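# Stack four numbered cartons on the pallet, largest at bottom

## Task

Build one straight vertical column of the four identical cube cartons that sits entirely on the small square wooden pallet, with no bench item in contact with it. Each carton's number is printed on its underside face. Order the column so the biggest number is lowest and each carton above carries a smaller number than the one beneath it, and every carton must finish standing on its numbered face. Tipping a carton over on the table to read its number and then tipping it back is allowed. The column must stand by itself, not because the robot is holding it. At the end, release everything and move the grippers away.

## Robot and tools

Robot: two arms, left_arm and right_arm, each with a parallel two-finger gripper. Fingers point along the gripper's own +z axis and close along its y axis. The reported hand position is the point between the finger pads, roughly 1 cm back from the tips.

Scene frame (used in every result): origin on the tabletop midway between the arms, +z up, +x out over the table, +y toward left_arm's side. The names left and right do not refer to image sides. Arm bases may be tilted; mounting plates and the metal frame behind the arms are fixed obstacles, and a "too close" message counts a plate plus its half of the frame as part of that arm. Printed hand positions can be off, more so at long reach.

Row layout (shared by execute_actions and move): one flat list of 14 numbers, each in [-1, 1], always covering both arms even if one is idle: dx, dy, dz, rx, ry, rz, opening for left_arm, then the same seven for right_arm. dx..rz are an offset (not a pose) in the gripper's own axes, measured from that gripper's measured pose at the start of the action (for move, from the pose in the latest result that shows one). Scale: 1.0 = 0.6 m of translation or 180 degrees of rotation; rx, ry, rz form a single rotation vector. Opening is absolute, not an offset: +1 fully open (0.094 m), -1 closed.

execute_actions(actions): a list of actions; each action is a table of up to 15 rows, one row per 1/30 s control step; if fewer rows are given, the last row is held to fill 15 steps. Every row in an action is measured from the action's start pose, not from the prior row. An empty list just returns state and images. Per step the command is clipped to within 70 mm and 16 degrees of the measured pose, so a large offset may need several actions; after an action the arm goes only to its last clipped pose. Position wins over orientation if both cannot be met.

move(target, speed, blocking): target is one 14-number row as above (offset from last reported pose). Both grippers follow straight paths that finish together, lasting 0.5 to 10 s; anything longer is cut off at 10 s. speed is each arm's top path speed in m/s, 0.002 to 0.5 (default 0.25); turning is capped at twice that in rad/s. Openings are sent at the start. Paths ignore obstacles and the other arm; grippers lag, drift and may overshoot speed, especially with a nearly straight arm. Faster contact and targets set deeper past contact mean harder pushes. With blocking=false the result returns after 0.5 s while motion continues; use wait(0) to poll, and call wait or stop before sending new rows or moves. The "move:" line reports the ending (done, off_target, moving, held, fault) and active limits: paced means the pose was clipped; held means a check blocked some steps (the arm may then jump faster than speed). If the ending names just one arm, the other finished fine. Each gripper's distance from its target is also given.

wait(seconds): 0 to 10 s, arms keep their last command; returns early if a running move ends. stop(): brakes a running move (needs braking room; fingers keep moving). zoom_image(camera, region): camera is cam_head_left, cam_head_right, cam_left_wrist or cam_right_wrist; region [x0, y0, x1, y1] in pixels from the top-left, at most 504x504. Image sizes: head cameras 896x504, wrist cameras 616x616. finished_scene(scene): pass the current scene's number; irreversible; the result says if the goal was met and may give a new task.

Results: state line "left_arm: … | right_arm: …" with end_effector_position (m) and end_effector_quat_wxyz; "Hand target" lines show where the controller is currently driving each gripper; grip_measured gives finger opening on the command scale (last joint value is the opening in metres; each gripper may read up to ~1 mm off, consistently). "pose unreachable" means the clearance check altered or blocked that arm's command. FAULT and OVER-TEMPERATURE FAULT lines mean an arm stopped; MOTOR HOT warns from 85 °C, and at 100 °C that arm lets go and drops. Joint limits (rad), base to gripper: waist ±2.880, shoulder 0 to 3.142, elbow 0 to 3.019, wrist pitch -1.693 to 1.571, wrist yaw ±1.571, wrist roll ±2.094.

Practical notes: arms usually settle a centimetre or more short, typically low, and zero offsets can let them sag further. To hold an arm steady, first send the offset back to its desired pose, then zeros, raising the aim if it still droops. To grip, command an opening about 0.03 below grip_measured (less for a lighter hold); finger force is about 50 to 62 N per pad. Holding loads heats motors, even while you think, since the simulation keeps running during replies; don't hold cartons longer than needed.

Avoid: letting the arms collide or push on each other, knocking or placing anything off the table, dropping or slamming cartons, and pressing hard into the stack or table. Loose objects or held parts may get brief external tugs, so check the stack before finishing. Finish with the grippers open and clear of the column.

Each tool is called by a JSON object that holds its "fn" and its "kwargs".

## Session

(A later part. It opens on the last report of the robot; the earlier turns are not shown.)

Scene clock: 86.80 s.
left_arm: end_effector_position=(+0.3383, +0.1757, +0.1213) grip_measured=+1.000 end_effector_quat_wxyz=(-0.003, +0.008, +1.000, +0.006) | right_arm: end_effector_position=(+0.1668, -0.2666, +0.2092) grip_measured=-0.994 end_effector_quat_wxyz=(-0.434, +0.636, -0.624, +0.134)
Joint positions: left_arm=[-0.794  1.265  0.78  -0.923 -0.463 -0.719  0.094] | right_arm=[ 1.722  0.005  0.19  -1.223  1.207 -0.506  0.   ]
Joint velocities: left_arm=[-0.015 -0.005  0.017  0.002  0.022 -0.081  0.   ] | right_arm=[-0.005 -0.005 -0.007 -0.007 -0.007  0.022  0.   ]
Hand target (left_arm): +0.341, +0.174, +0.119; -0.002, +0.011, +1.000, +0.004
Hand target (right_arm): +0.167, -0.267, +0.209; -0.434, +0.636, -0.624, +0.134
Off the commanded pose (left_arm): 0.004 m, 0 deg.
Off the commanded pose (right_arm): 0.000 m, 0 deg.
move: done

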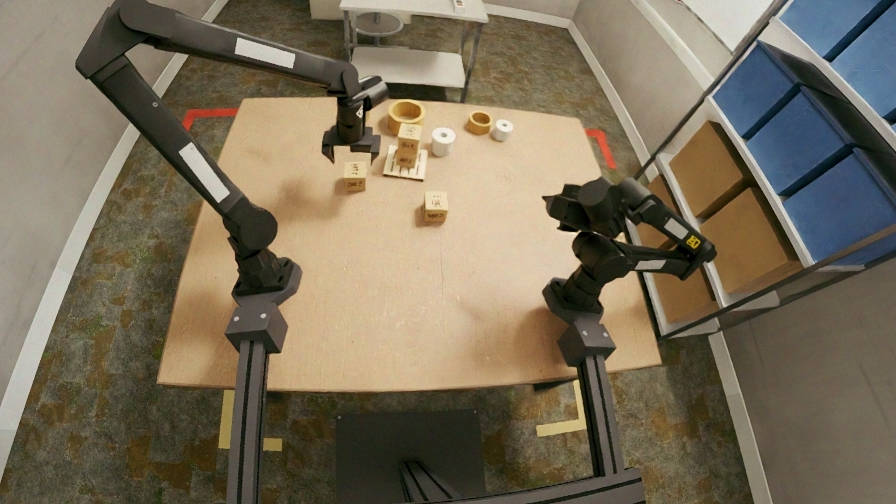

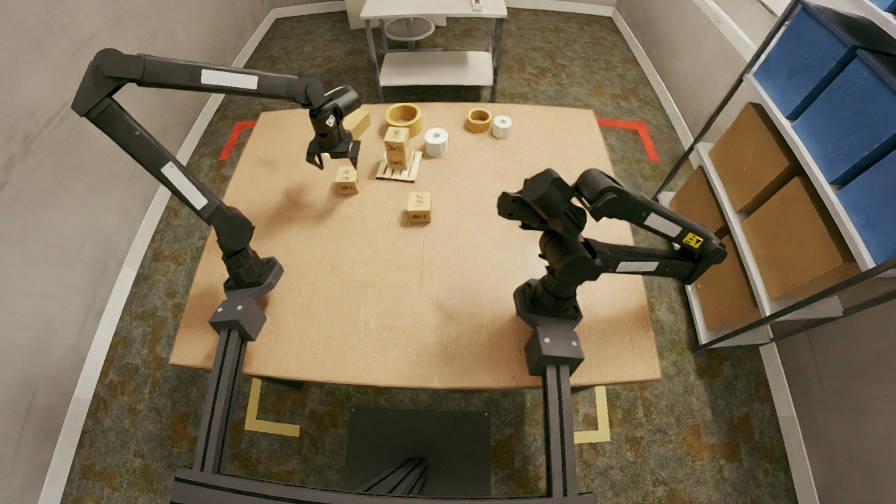

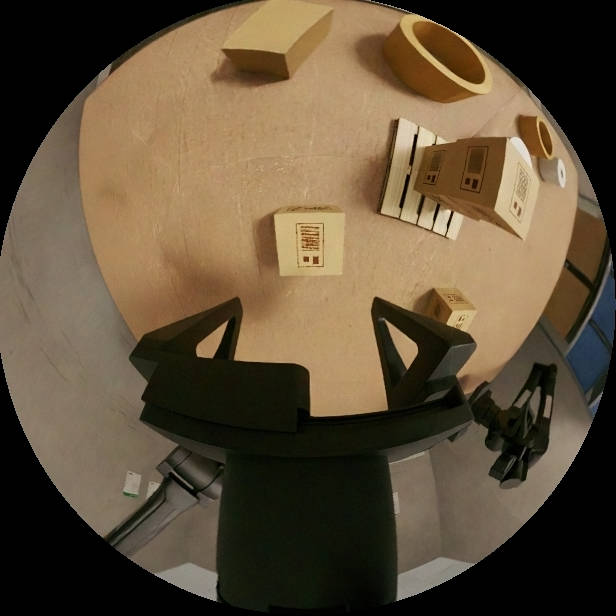

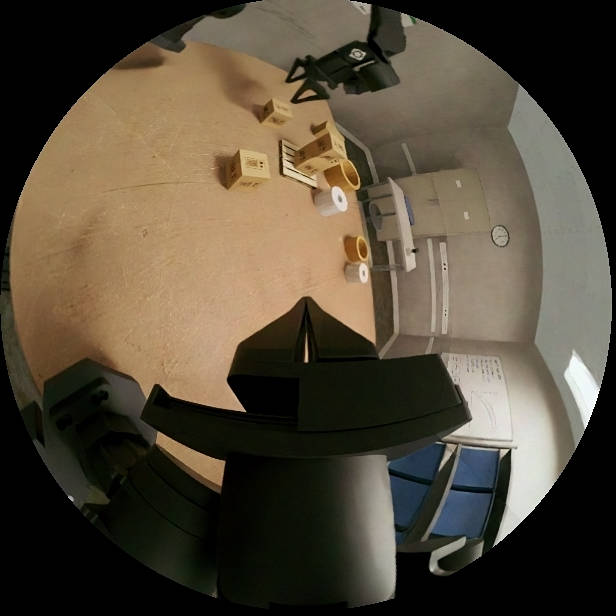

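{"fn": "move", "kwargs": {"target": [-0.009,-0.005,0.15,0.004,-0.002,-0.005,1,0,0,0,0,0,0,-1], "speed": 0.08}}

{"fn": "move", "kwargs": {"target": [0,0,0,0,0,0,0.17,0,0,0,0,0,0,-1]}}

{"fn": "move", "kwargs": {"target": [-0.008,-0.01,-0.31,0,0,0,0.17,0,0,0,0,0,0,-1], "speed": 0.2}}

{"fn": "move", "kwargs": {"target": [-0.15,-0.25,-0.015,0.01,-0.008,0.048,0.17,0,0,0,0,0,0,-1], "speed": 0.2}}

Scene clock: 88.53 s.
left_arm: end_effector_position=(+0.3427, +0.1731, +0.0356) grip_measured=+1.000 end_effector_quat_wxyz=(+0.002, -0.004, +1.000, -0.001) | right_arm: end_effector_position=(+0.1668, -0.2666, +0.2092) grip_measured=-0.994 end_effector_quat_wxyz=(-0.434, +0.636, -0.624, +0.134)
Joint positions: left_arm=[-0.678  1.441  0.704 -0.601 -0.435 -0.609  0.094] | right_arm=[ 1.722  0.005  0.19  -1.223  1.207 -0.506  0.   ]
Joint velocities: left_arm=[ 0.005 -0.005  0.012 -0.022  0.037  0.095  0.   ] | right_arm=[-0.024  0.005 -0.007  0.022  0.037 -0.051  0.   ]
Hand target (left_arm): +0.343, +0.173, +0.031; -0.000, -0.000, +1.000, -0.001
Hand target (right_arm): +0.167, -0.267, +0.209; -0.434, +0.636, -0.624, +0.134
Off the commanded pose (left_arm): 0.004 m, 0 deg.
Off the commanded pose (right_arm): 0.000 m, 0 deg.
move: done

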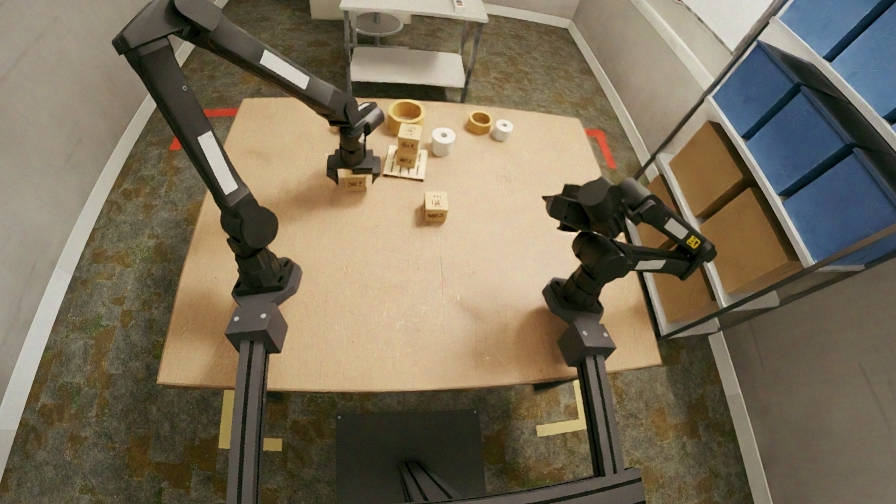

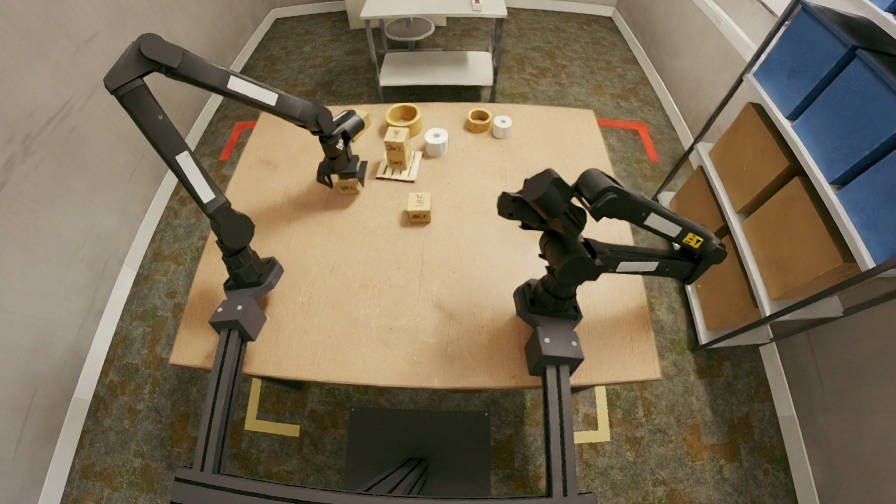

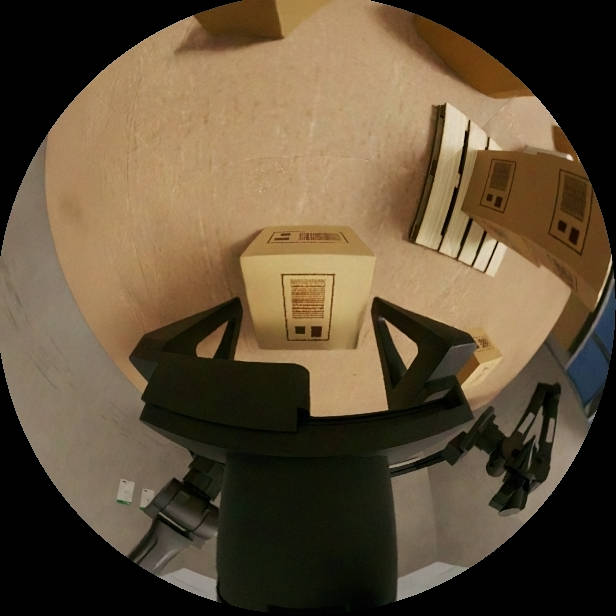

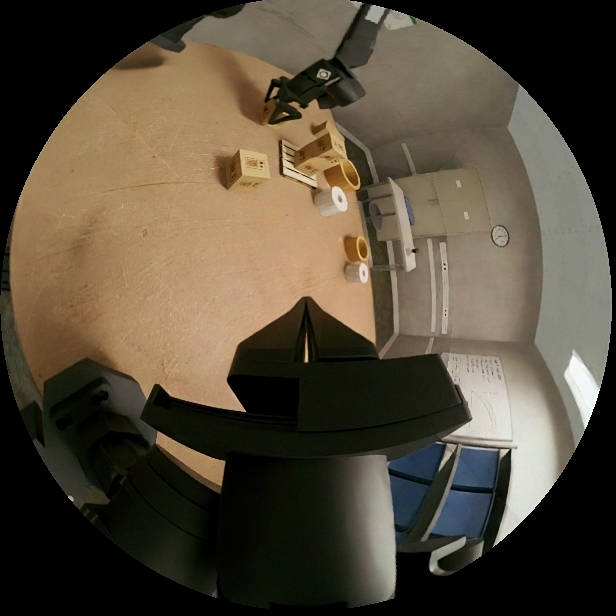

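Scene clock: 89.03 s.
left_arm: end_effector_position=(+0.3427, +0.1731, +0.0356) grip_measured=+0.220 end_effector_quat_wxyz=(+0.002, -0.004, +1.000, -0.001) | right_arm: end_effector_position=(+0.1668, -0.2666, +0.2092) grip_measured=-0.994 end_effector_quat_wxyz=(-0.434, +0.636, -0.624, +0.134)
Joint positions: left_arm=[-0.678  1.441  0.704 -0.601 -0.435 -0.609  0.057] | right_arm=[ 1.722  0.005  0.19  -1.223  1.207 -0.506  0.   ]
Joint velocities: left_arm=[-0.005  0.005  0.012  0.002  0.022  0.007 -0.   ] | right_arm=[ 0.015 -0.015  0.002  0.007 -0.022 -0.022 -0.001]
Hand target (left_arm): +0.343, +0.173, +0.036; +0.002, -0.004, +1.000, -0.001
Hand target (right_arm): +0.167, -0.267, +0.209; -0.434, +0.636, -0.624, +0.134
Off the commanded pose (left_arm): 0.000 m, 0 deg.
Off the commanded pose (right_arm): 0.000 m, 0 deg.
move: done

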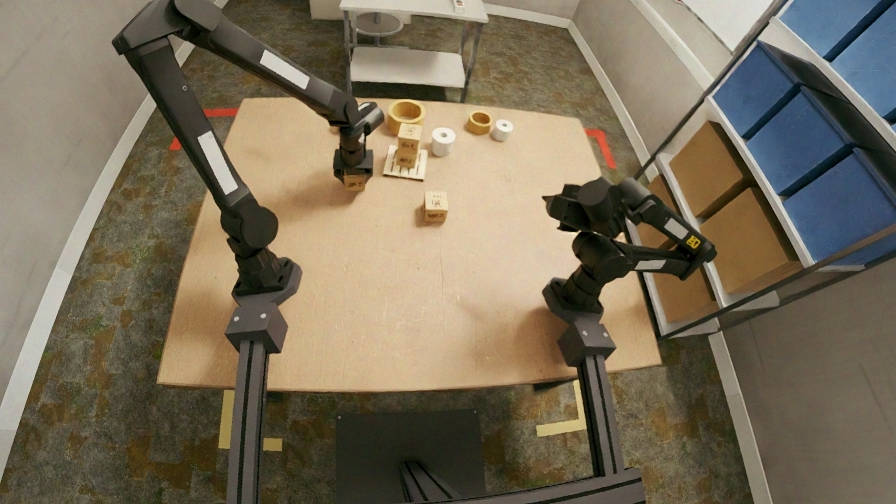

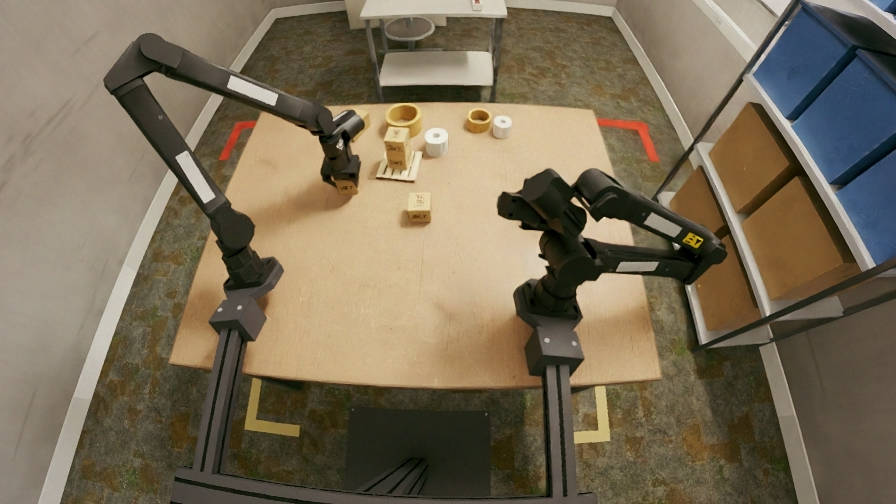

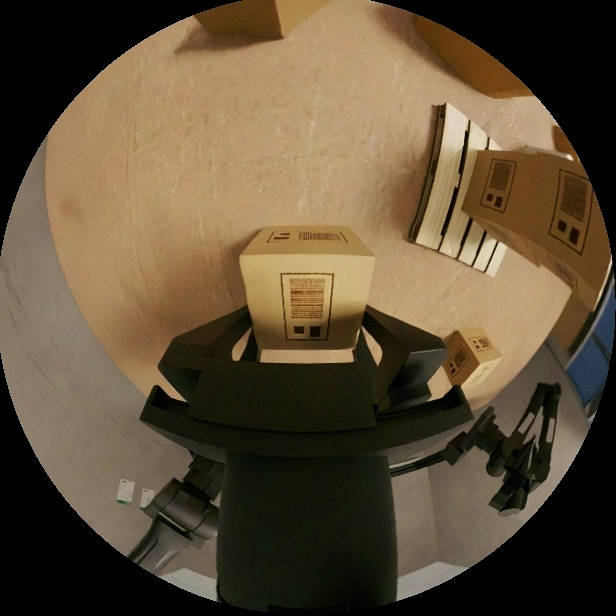

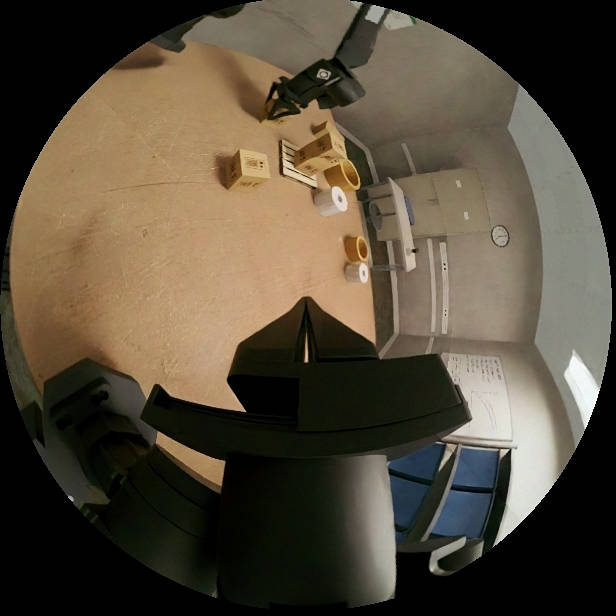

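Scene clock: 90.47 s.
left_arm: end_effector_position=(+0.3352, +0.1732, +0.2069) grip_measured=+0.220 end_effector_quat_wxyz=(-0.009, +0.009, +1.000, +0.012) | right_arm: end_effector_position=(+0.1668, -0.2666, +0.2092) grip_measured=-0.994 end_effector_quat_wxyz=(-0.434, +0.636, -0.624, +0.134)
Joint positions: left_arm=[-0.926  1.179  0.92  -1.239 -0.478 -0.873  0.057] | right_arm=[ 1.722  0.005  0.19  -1.223  1.207 -0.506  0.   ]
Joint velocities: left_arm=[-0.005 -0.005  0.007  0.002 -0.037 -0.022 -0.002] | right_arm=[-0.015  0.015  0.002 -0.007 -0.007  0.051  0.001]
Hand target (left_arm): +0.346, +0.169, +0.222; +0.003, -0.004, +1.000, +0.000
Hand target (right_arm): +0.167, -0.267, +0.209; -0.434, +0.636, -0.624, +0.134
Off the commanded pose (left_arm): 0.020 m, 2 deg.
Off the commanded pose (right_arm): 0.000 m, 0 deg.
move: off_target (left_arm)

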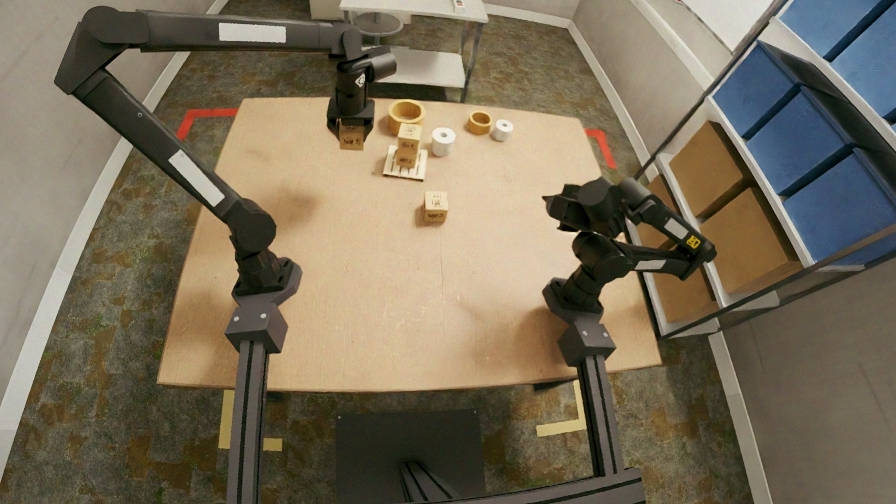

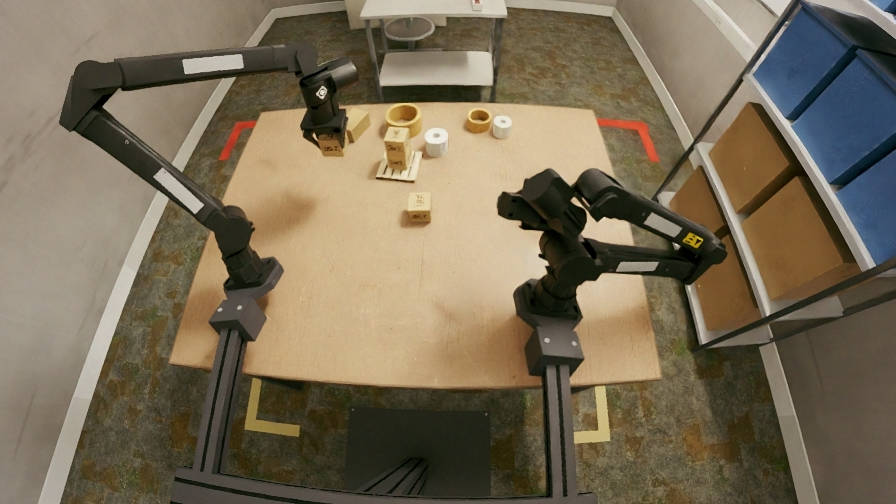

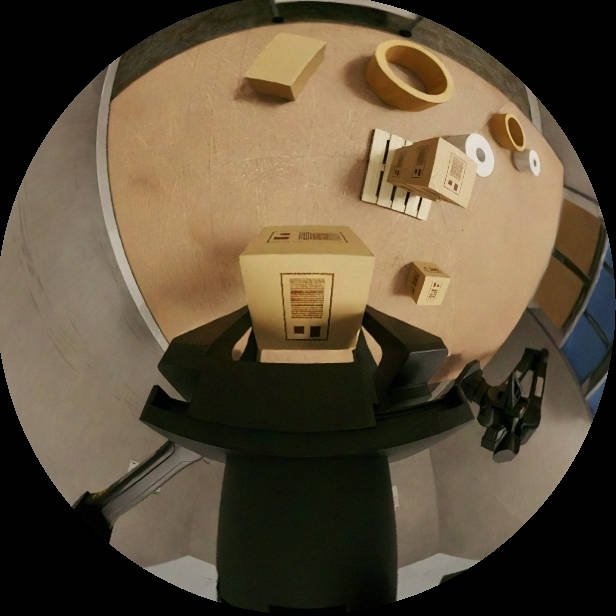

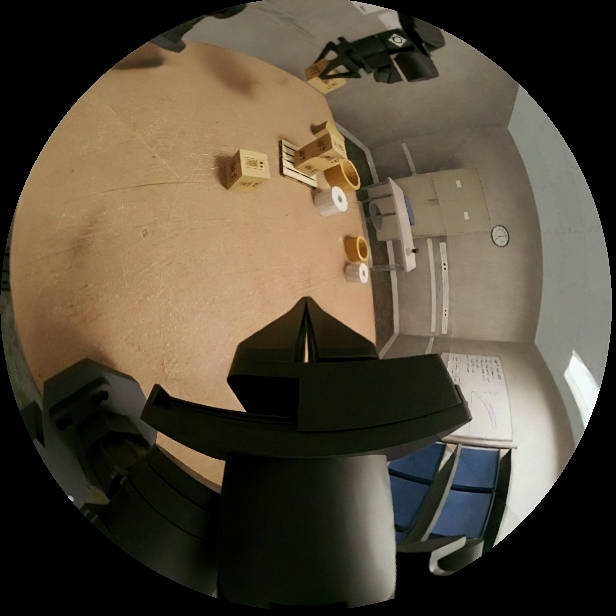

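Scene clock: 91.77 s.
left_arm: end_effector_position=(+0.4143, +0.0319, +0.1983) grip_measured=+0.220 end_effector_quat_wxyz=(-0.007, +0.078, +0.997, +0.006) | right_arm: end_effector_position=(+0.1668, -0.2666, +0.2092) grip_measured=-0.994 end_effector_quat_wxyz=(-0.434, +0.636, -0.624, +0.134)
Joint positions: left_arm=[-0.972  1.6    1.329 -1.236 -0.478 -0.781  0.057] | right_arm=[ 1.722  0.005  0.19  -1.223  1.207 -0.506  0.   ]
Joint velocities: left_arm=[-0.005 -0.005 -0.017 -0.012  0.051 -0.022  0.001] | right_arm=[ 0.005 -0.015 -0.002 -0.002 -0.022 -0.081 -0.   ]
Hand target (left_arm): +0.422, +0.022, +0.211; +0.003, +0.084, +0.996, -0.004
Hand target (right_arm): +0.167, -0.267, +0.209; -0.434, +0.636, -0.624, +0.134
Off the commanded pose (left_arm): 0.018 m, 2 deg.
Off the commanded pose (right_arm): 0.000 m, 0 deg.
move: off_target (left_arm)

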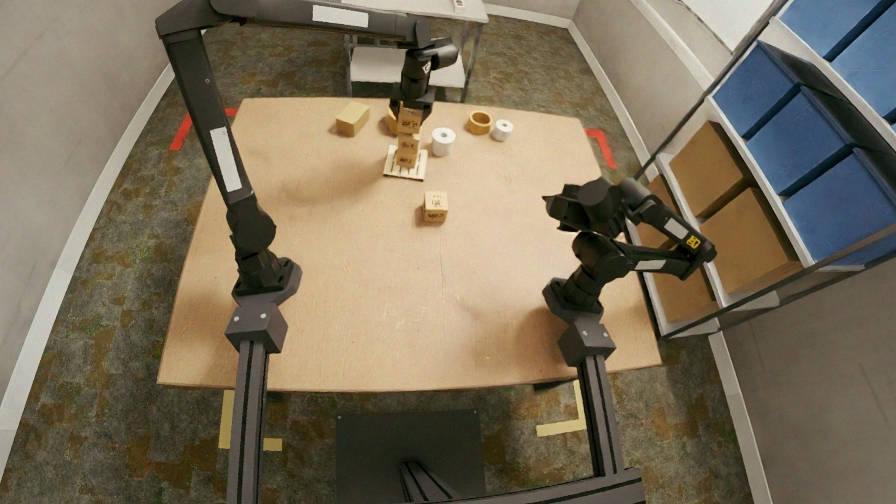

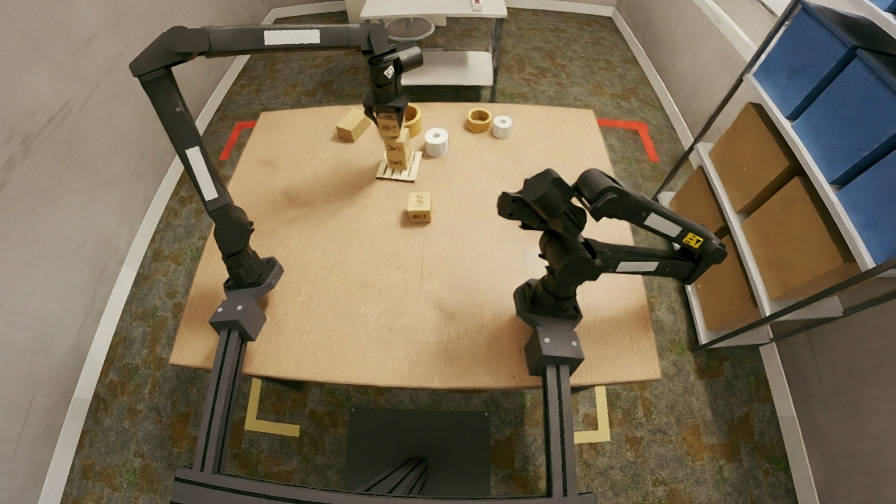

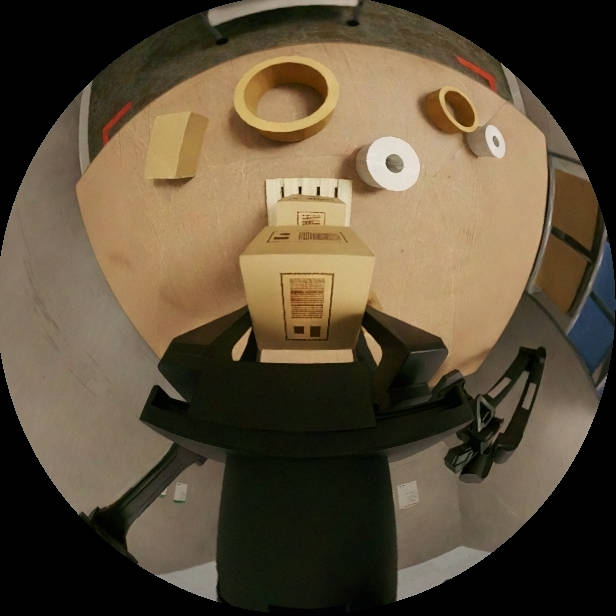

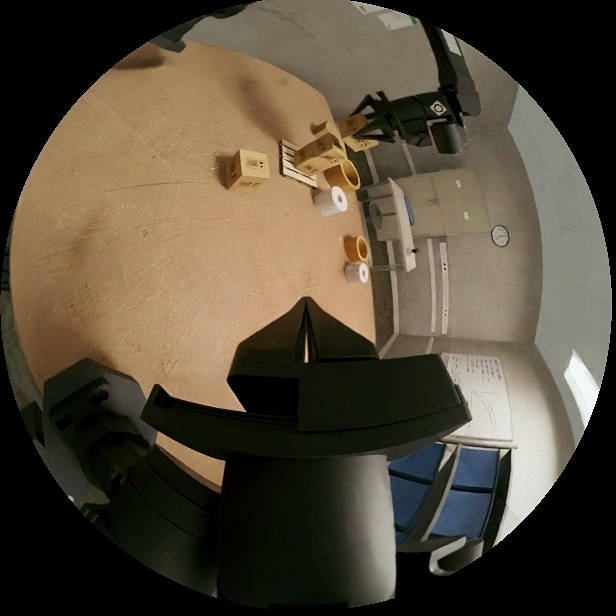

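{"fn": "move", "kwargs": {"target": [-0.023,-0.008,0.045,0,0,0.003,0.17,0,0,0,0,0,0,-1], "speed": 0.04}}

{"fn": "zoom_image", "kwargs": {"camera": "cam_right_wrist", "region": [280,80,420,200]}}

{"fn": "zoom_image", "kwargs": {"camera": "cam_head_left", "region": [340,70,480,190]}}

Scene clock: 93.10 s.
left_arm: end_effector_position=(+0.4227, +0.0286, +0.1752) grip_measured=+0.220 end_effector_quat_wxyz=(-0.008, +0.080, +0.997, +0.008) | right_arm: end_effector_position=(+0.1668, -0.2666, +0.2092) grip_measured=-0.994 end_effector_quat_wxyz=(-0.434, +0.636, -0.624, +0.134)
Joint positions: left_arm=[-0.942  1.636  1.325 -1.185 -0.478 -0.744  0.057] | right_arm=[ 1.722  0.005  0.19  -1.223  1.207 -0.506  0.   ]
Joint velocities: left_arm=[-0.005 -0.015 -0.002  0.002  0.051  0.007  0.001] | right_arm=[ 0.015 -0.005 -0.007 -0.002  0.007 -0.022 -0.001]
Hand target (left_arm): +0.427, +0.025, +0.171; -0.007, +0.083, +0.997, +0.006
Hand target (right_arm): +0.167, -0.267, +0.209; -0.434, +0.636, -0.624, +0.134
Off the commanded pose (left_arm): 0.007 m, 0 deg.
Off the commanded pose (right_arm): 0.000 m, 0 deg.
move: done

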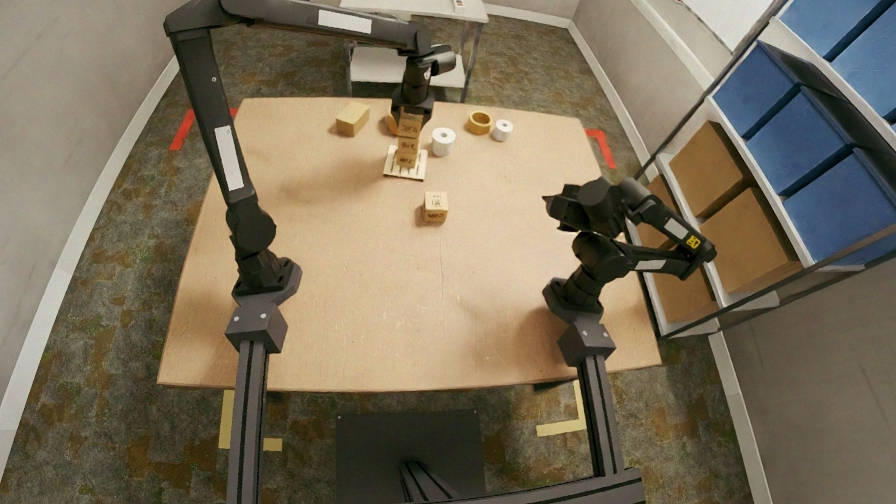

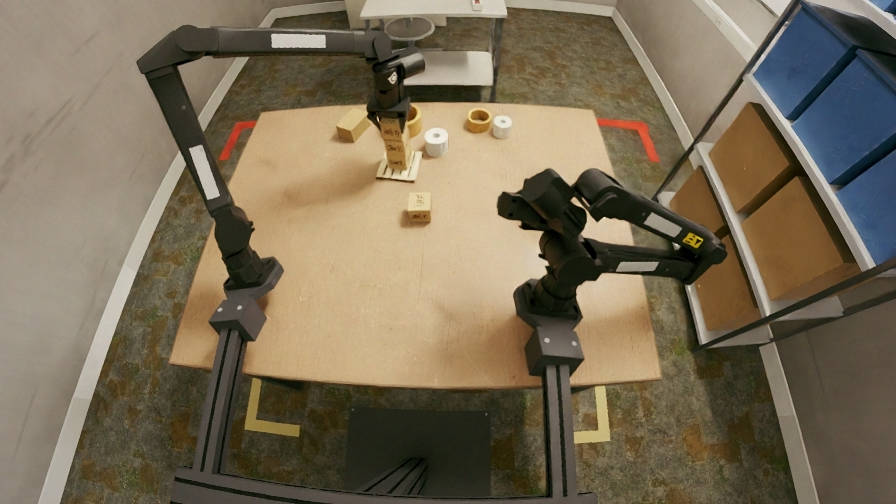

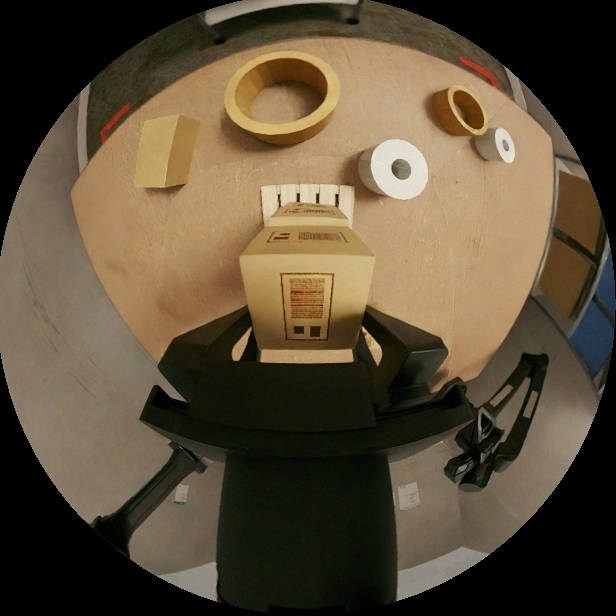

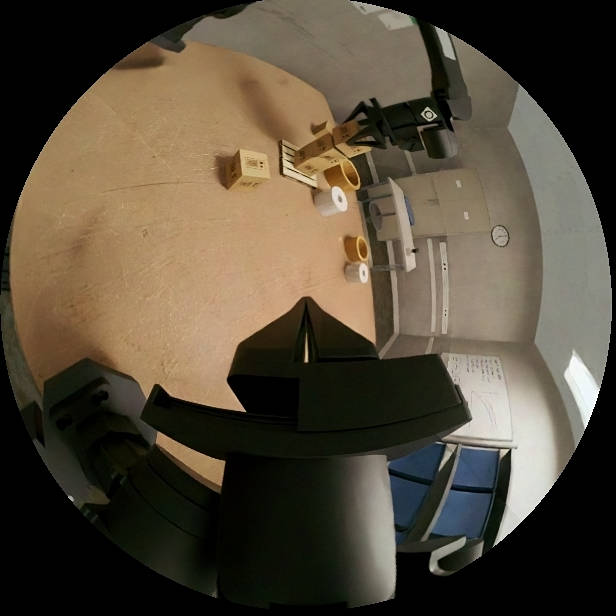

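Region (280, 80, 420, 200) of cam_right_wrist's 616x616 image, scaled by 3.600, with more detail than that image has; it fills the top 432 rows of this view, and the rest is white.

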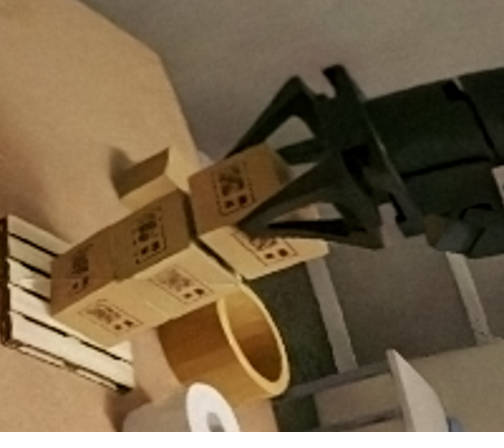

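Region (340, 70, 480, 190) of cam_head_left's 896x504 image, scaled by 3.600, with more detail than that image has; it fills the top 432 rows of this view, and the rest is white.

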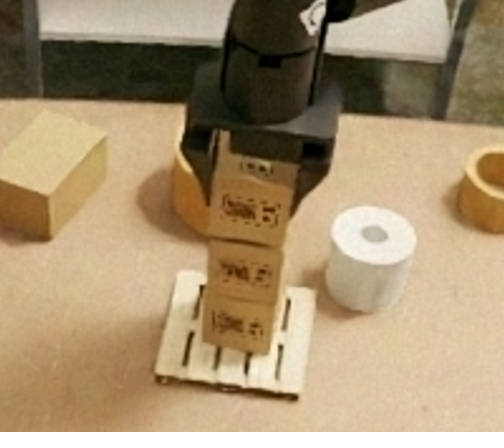

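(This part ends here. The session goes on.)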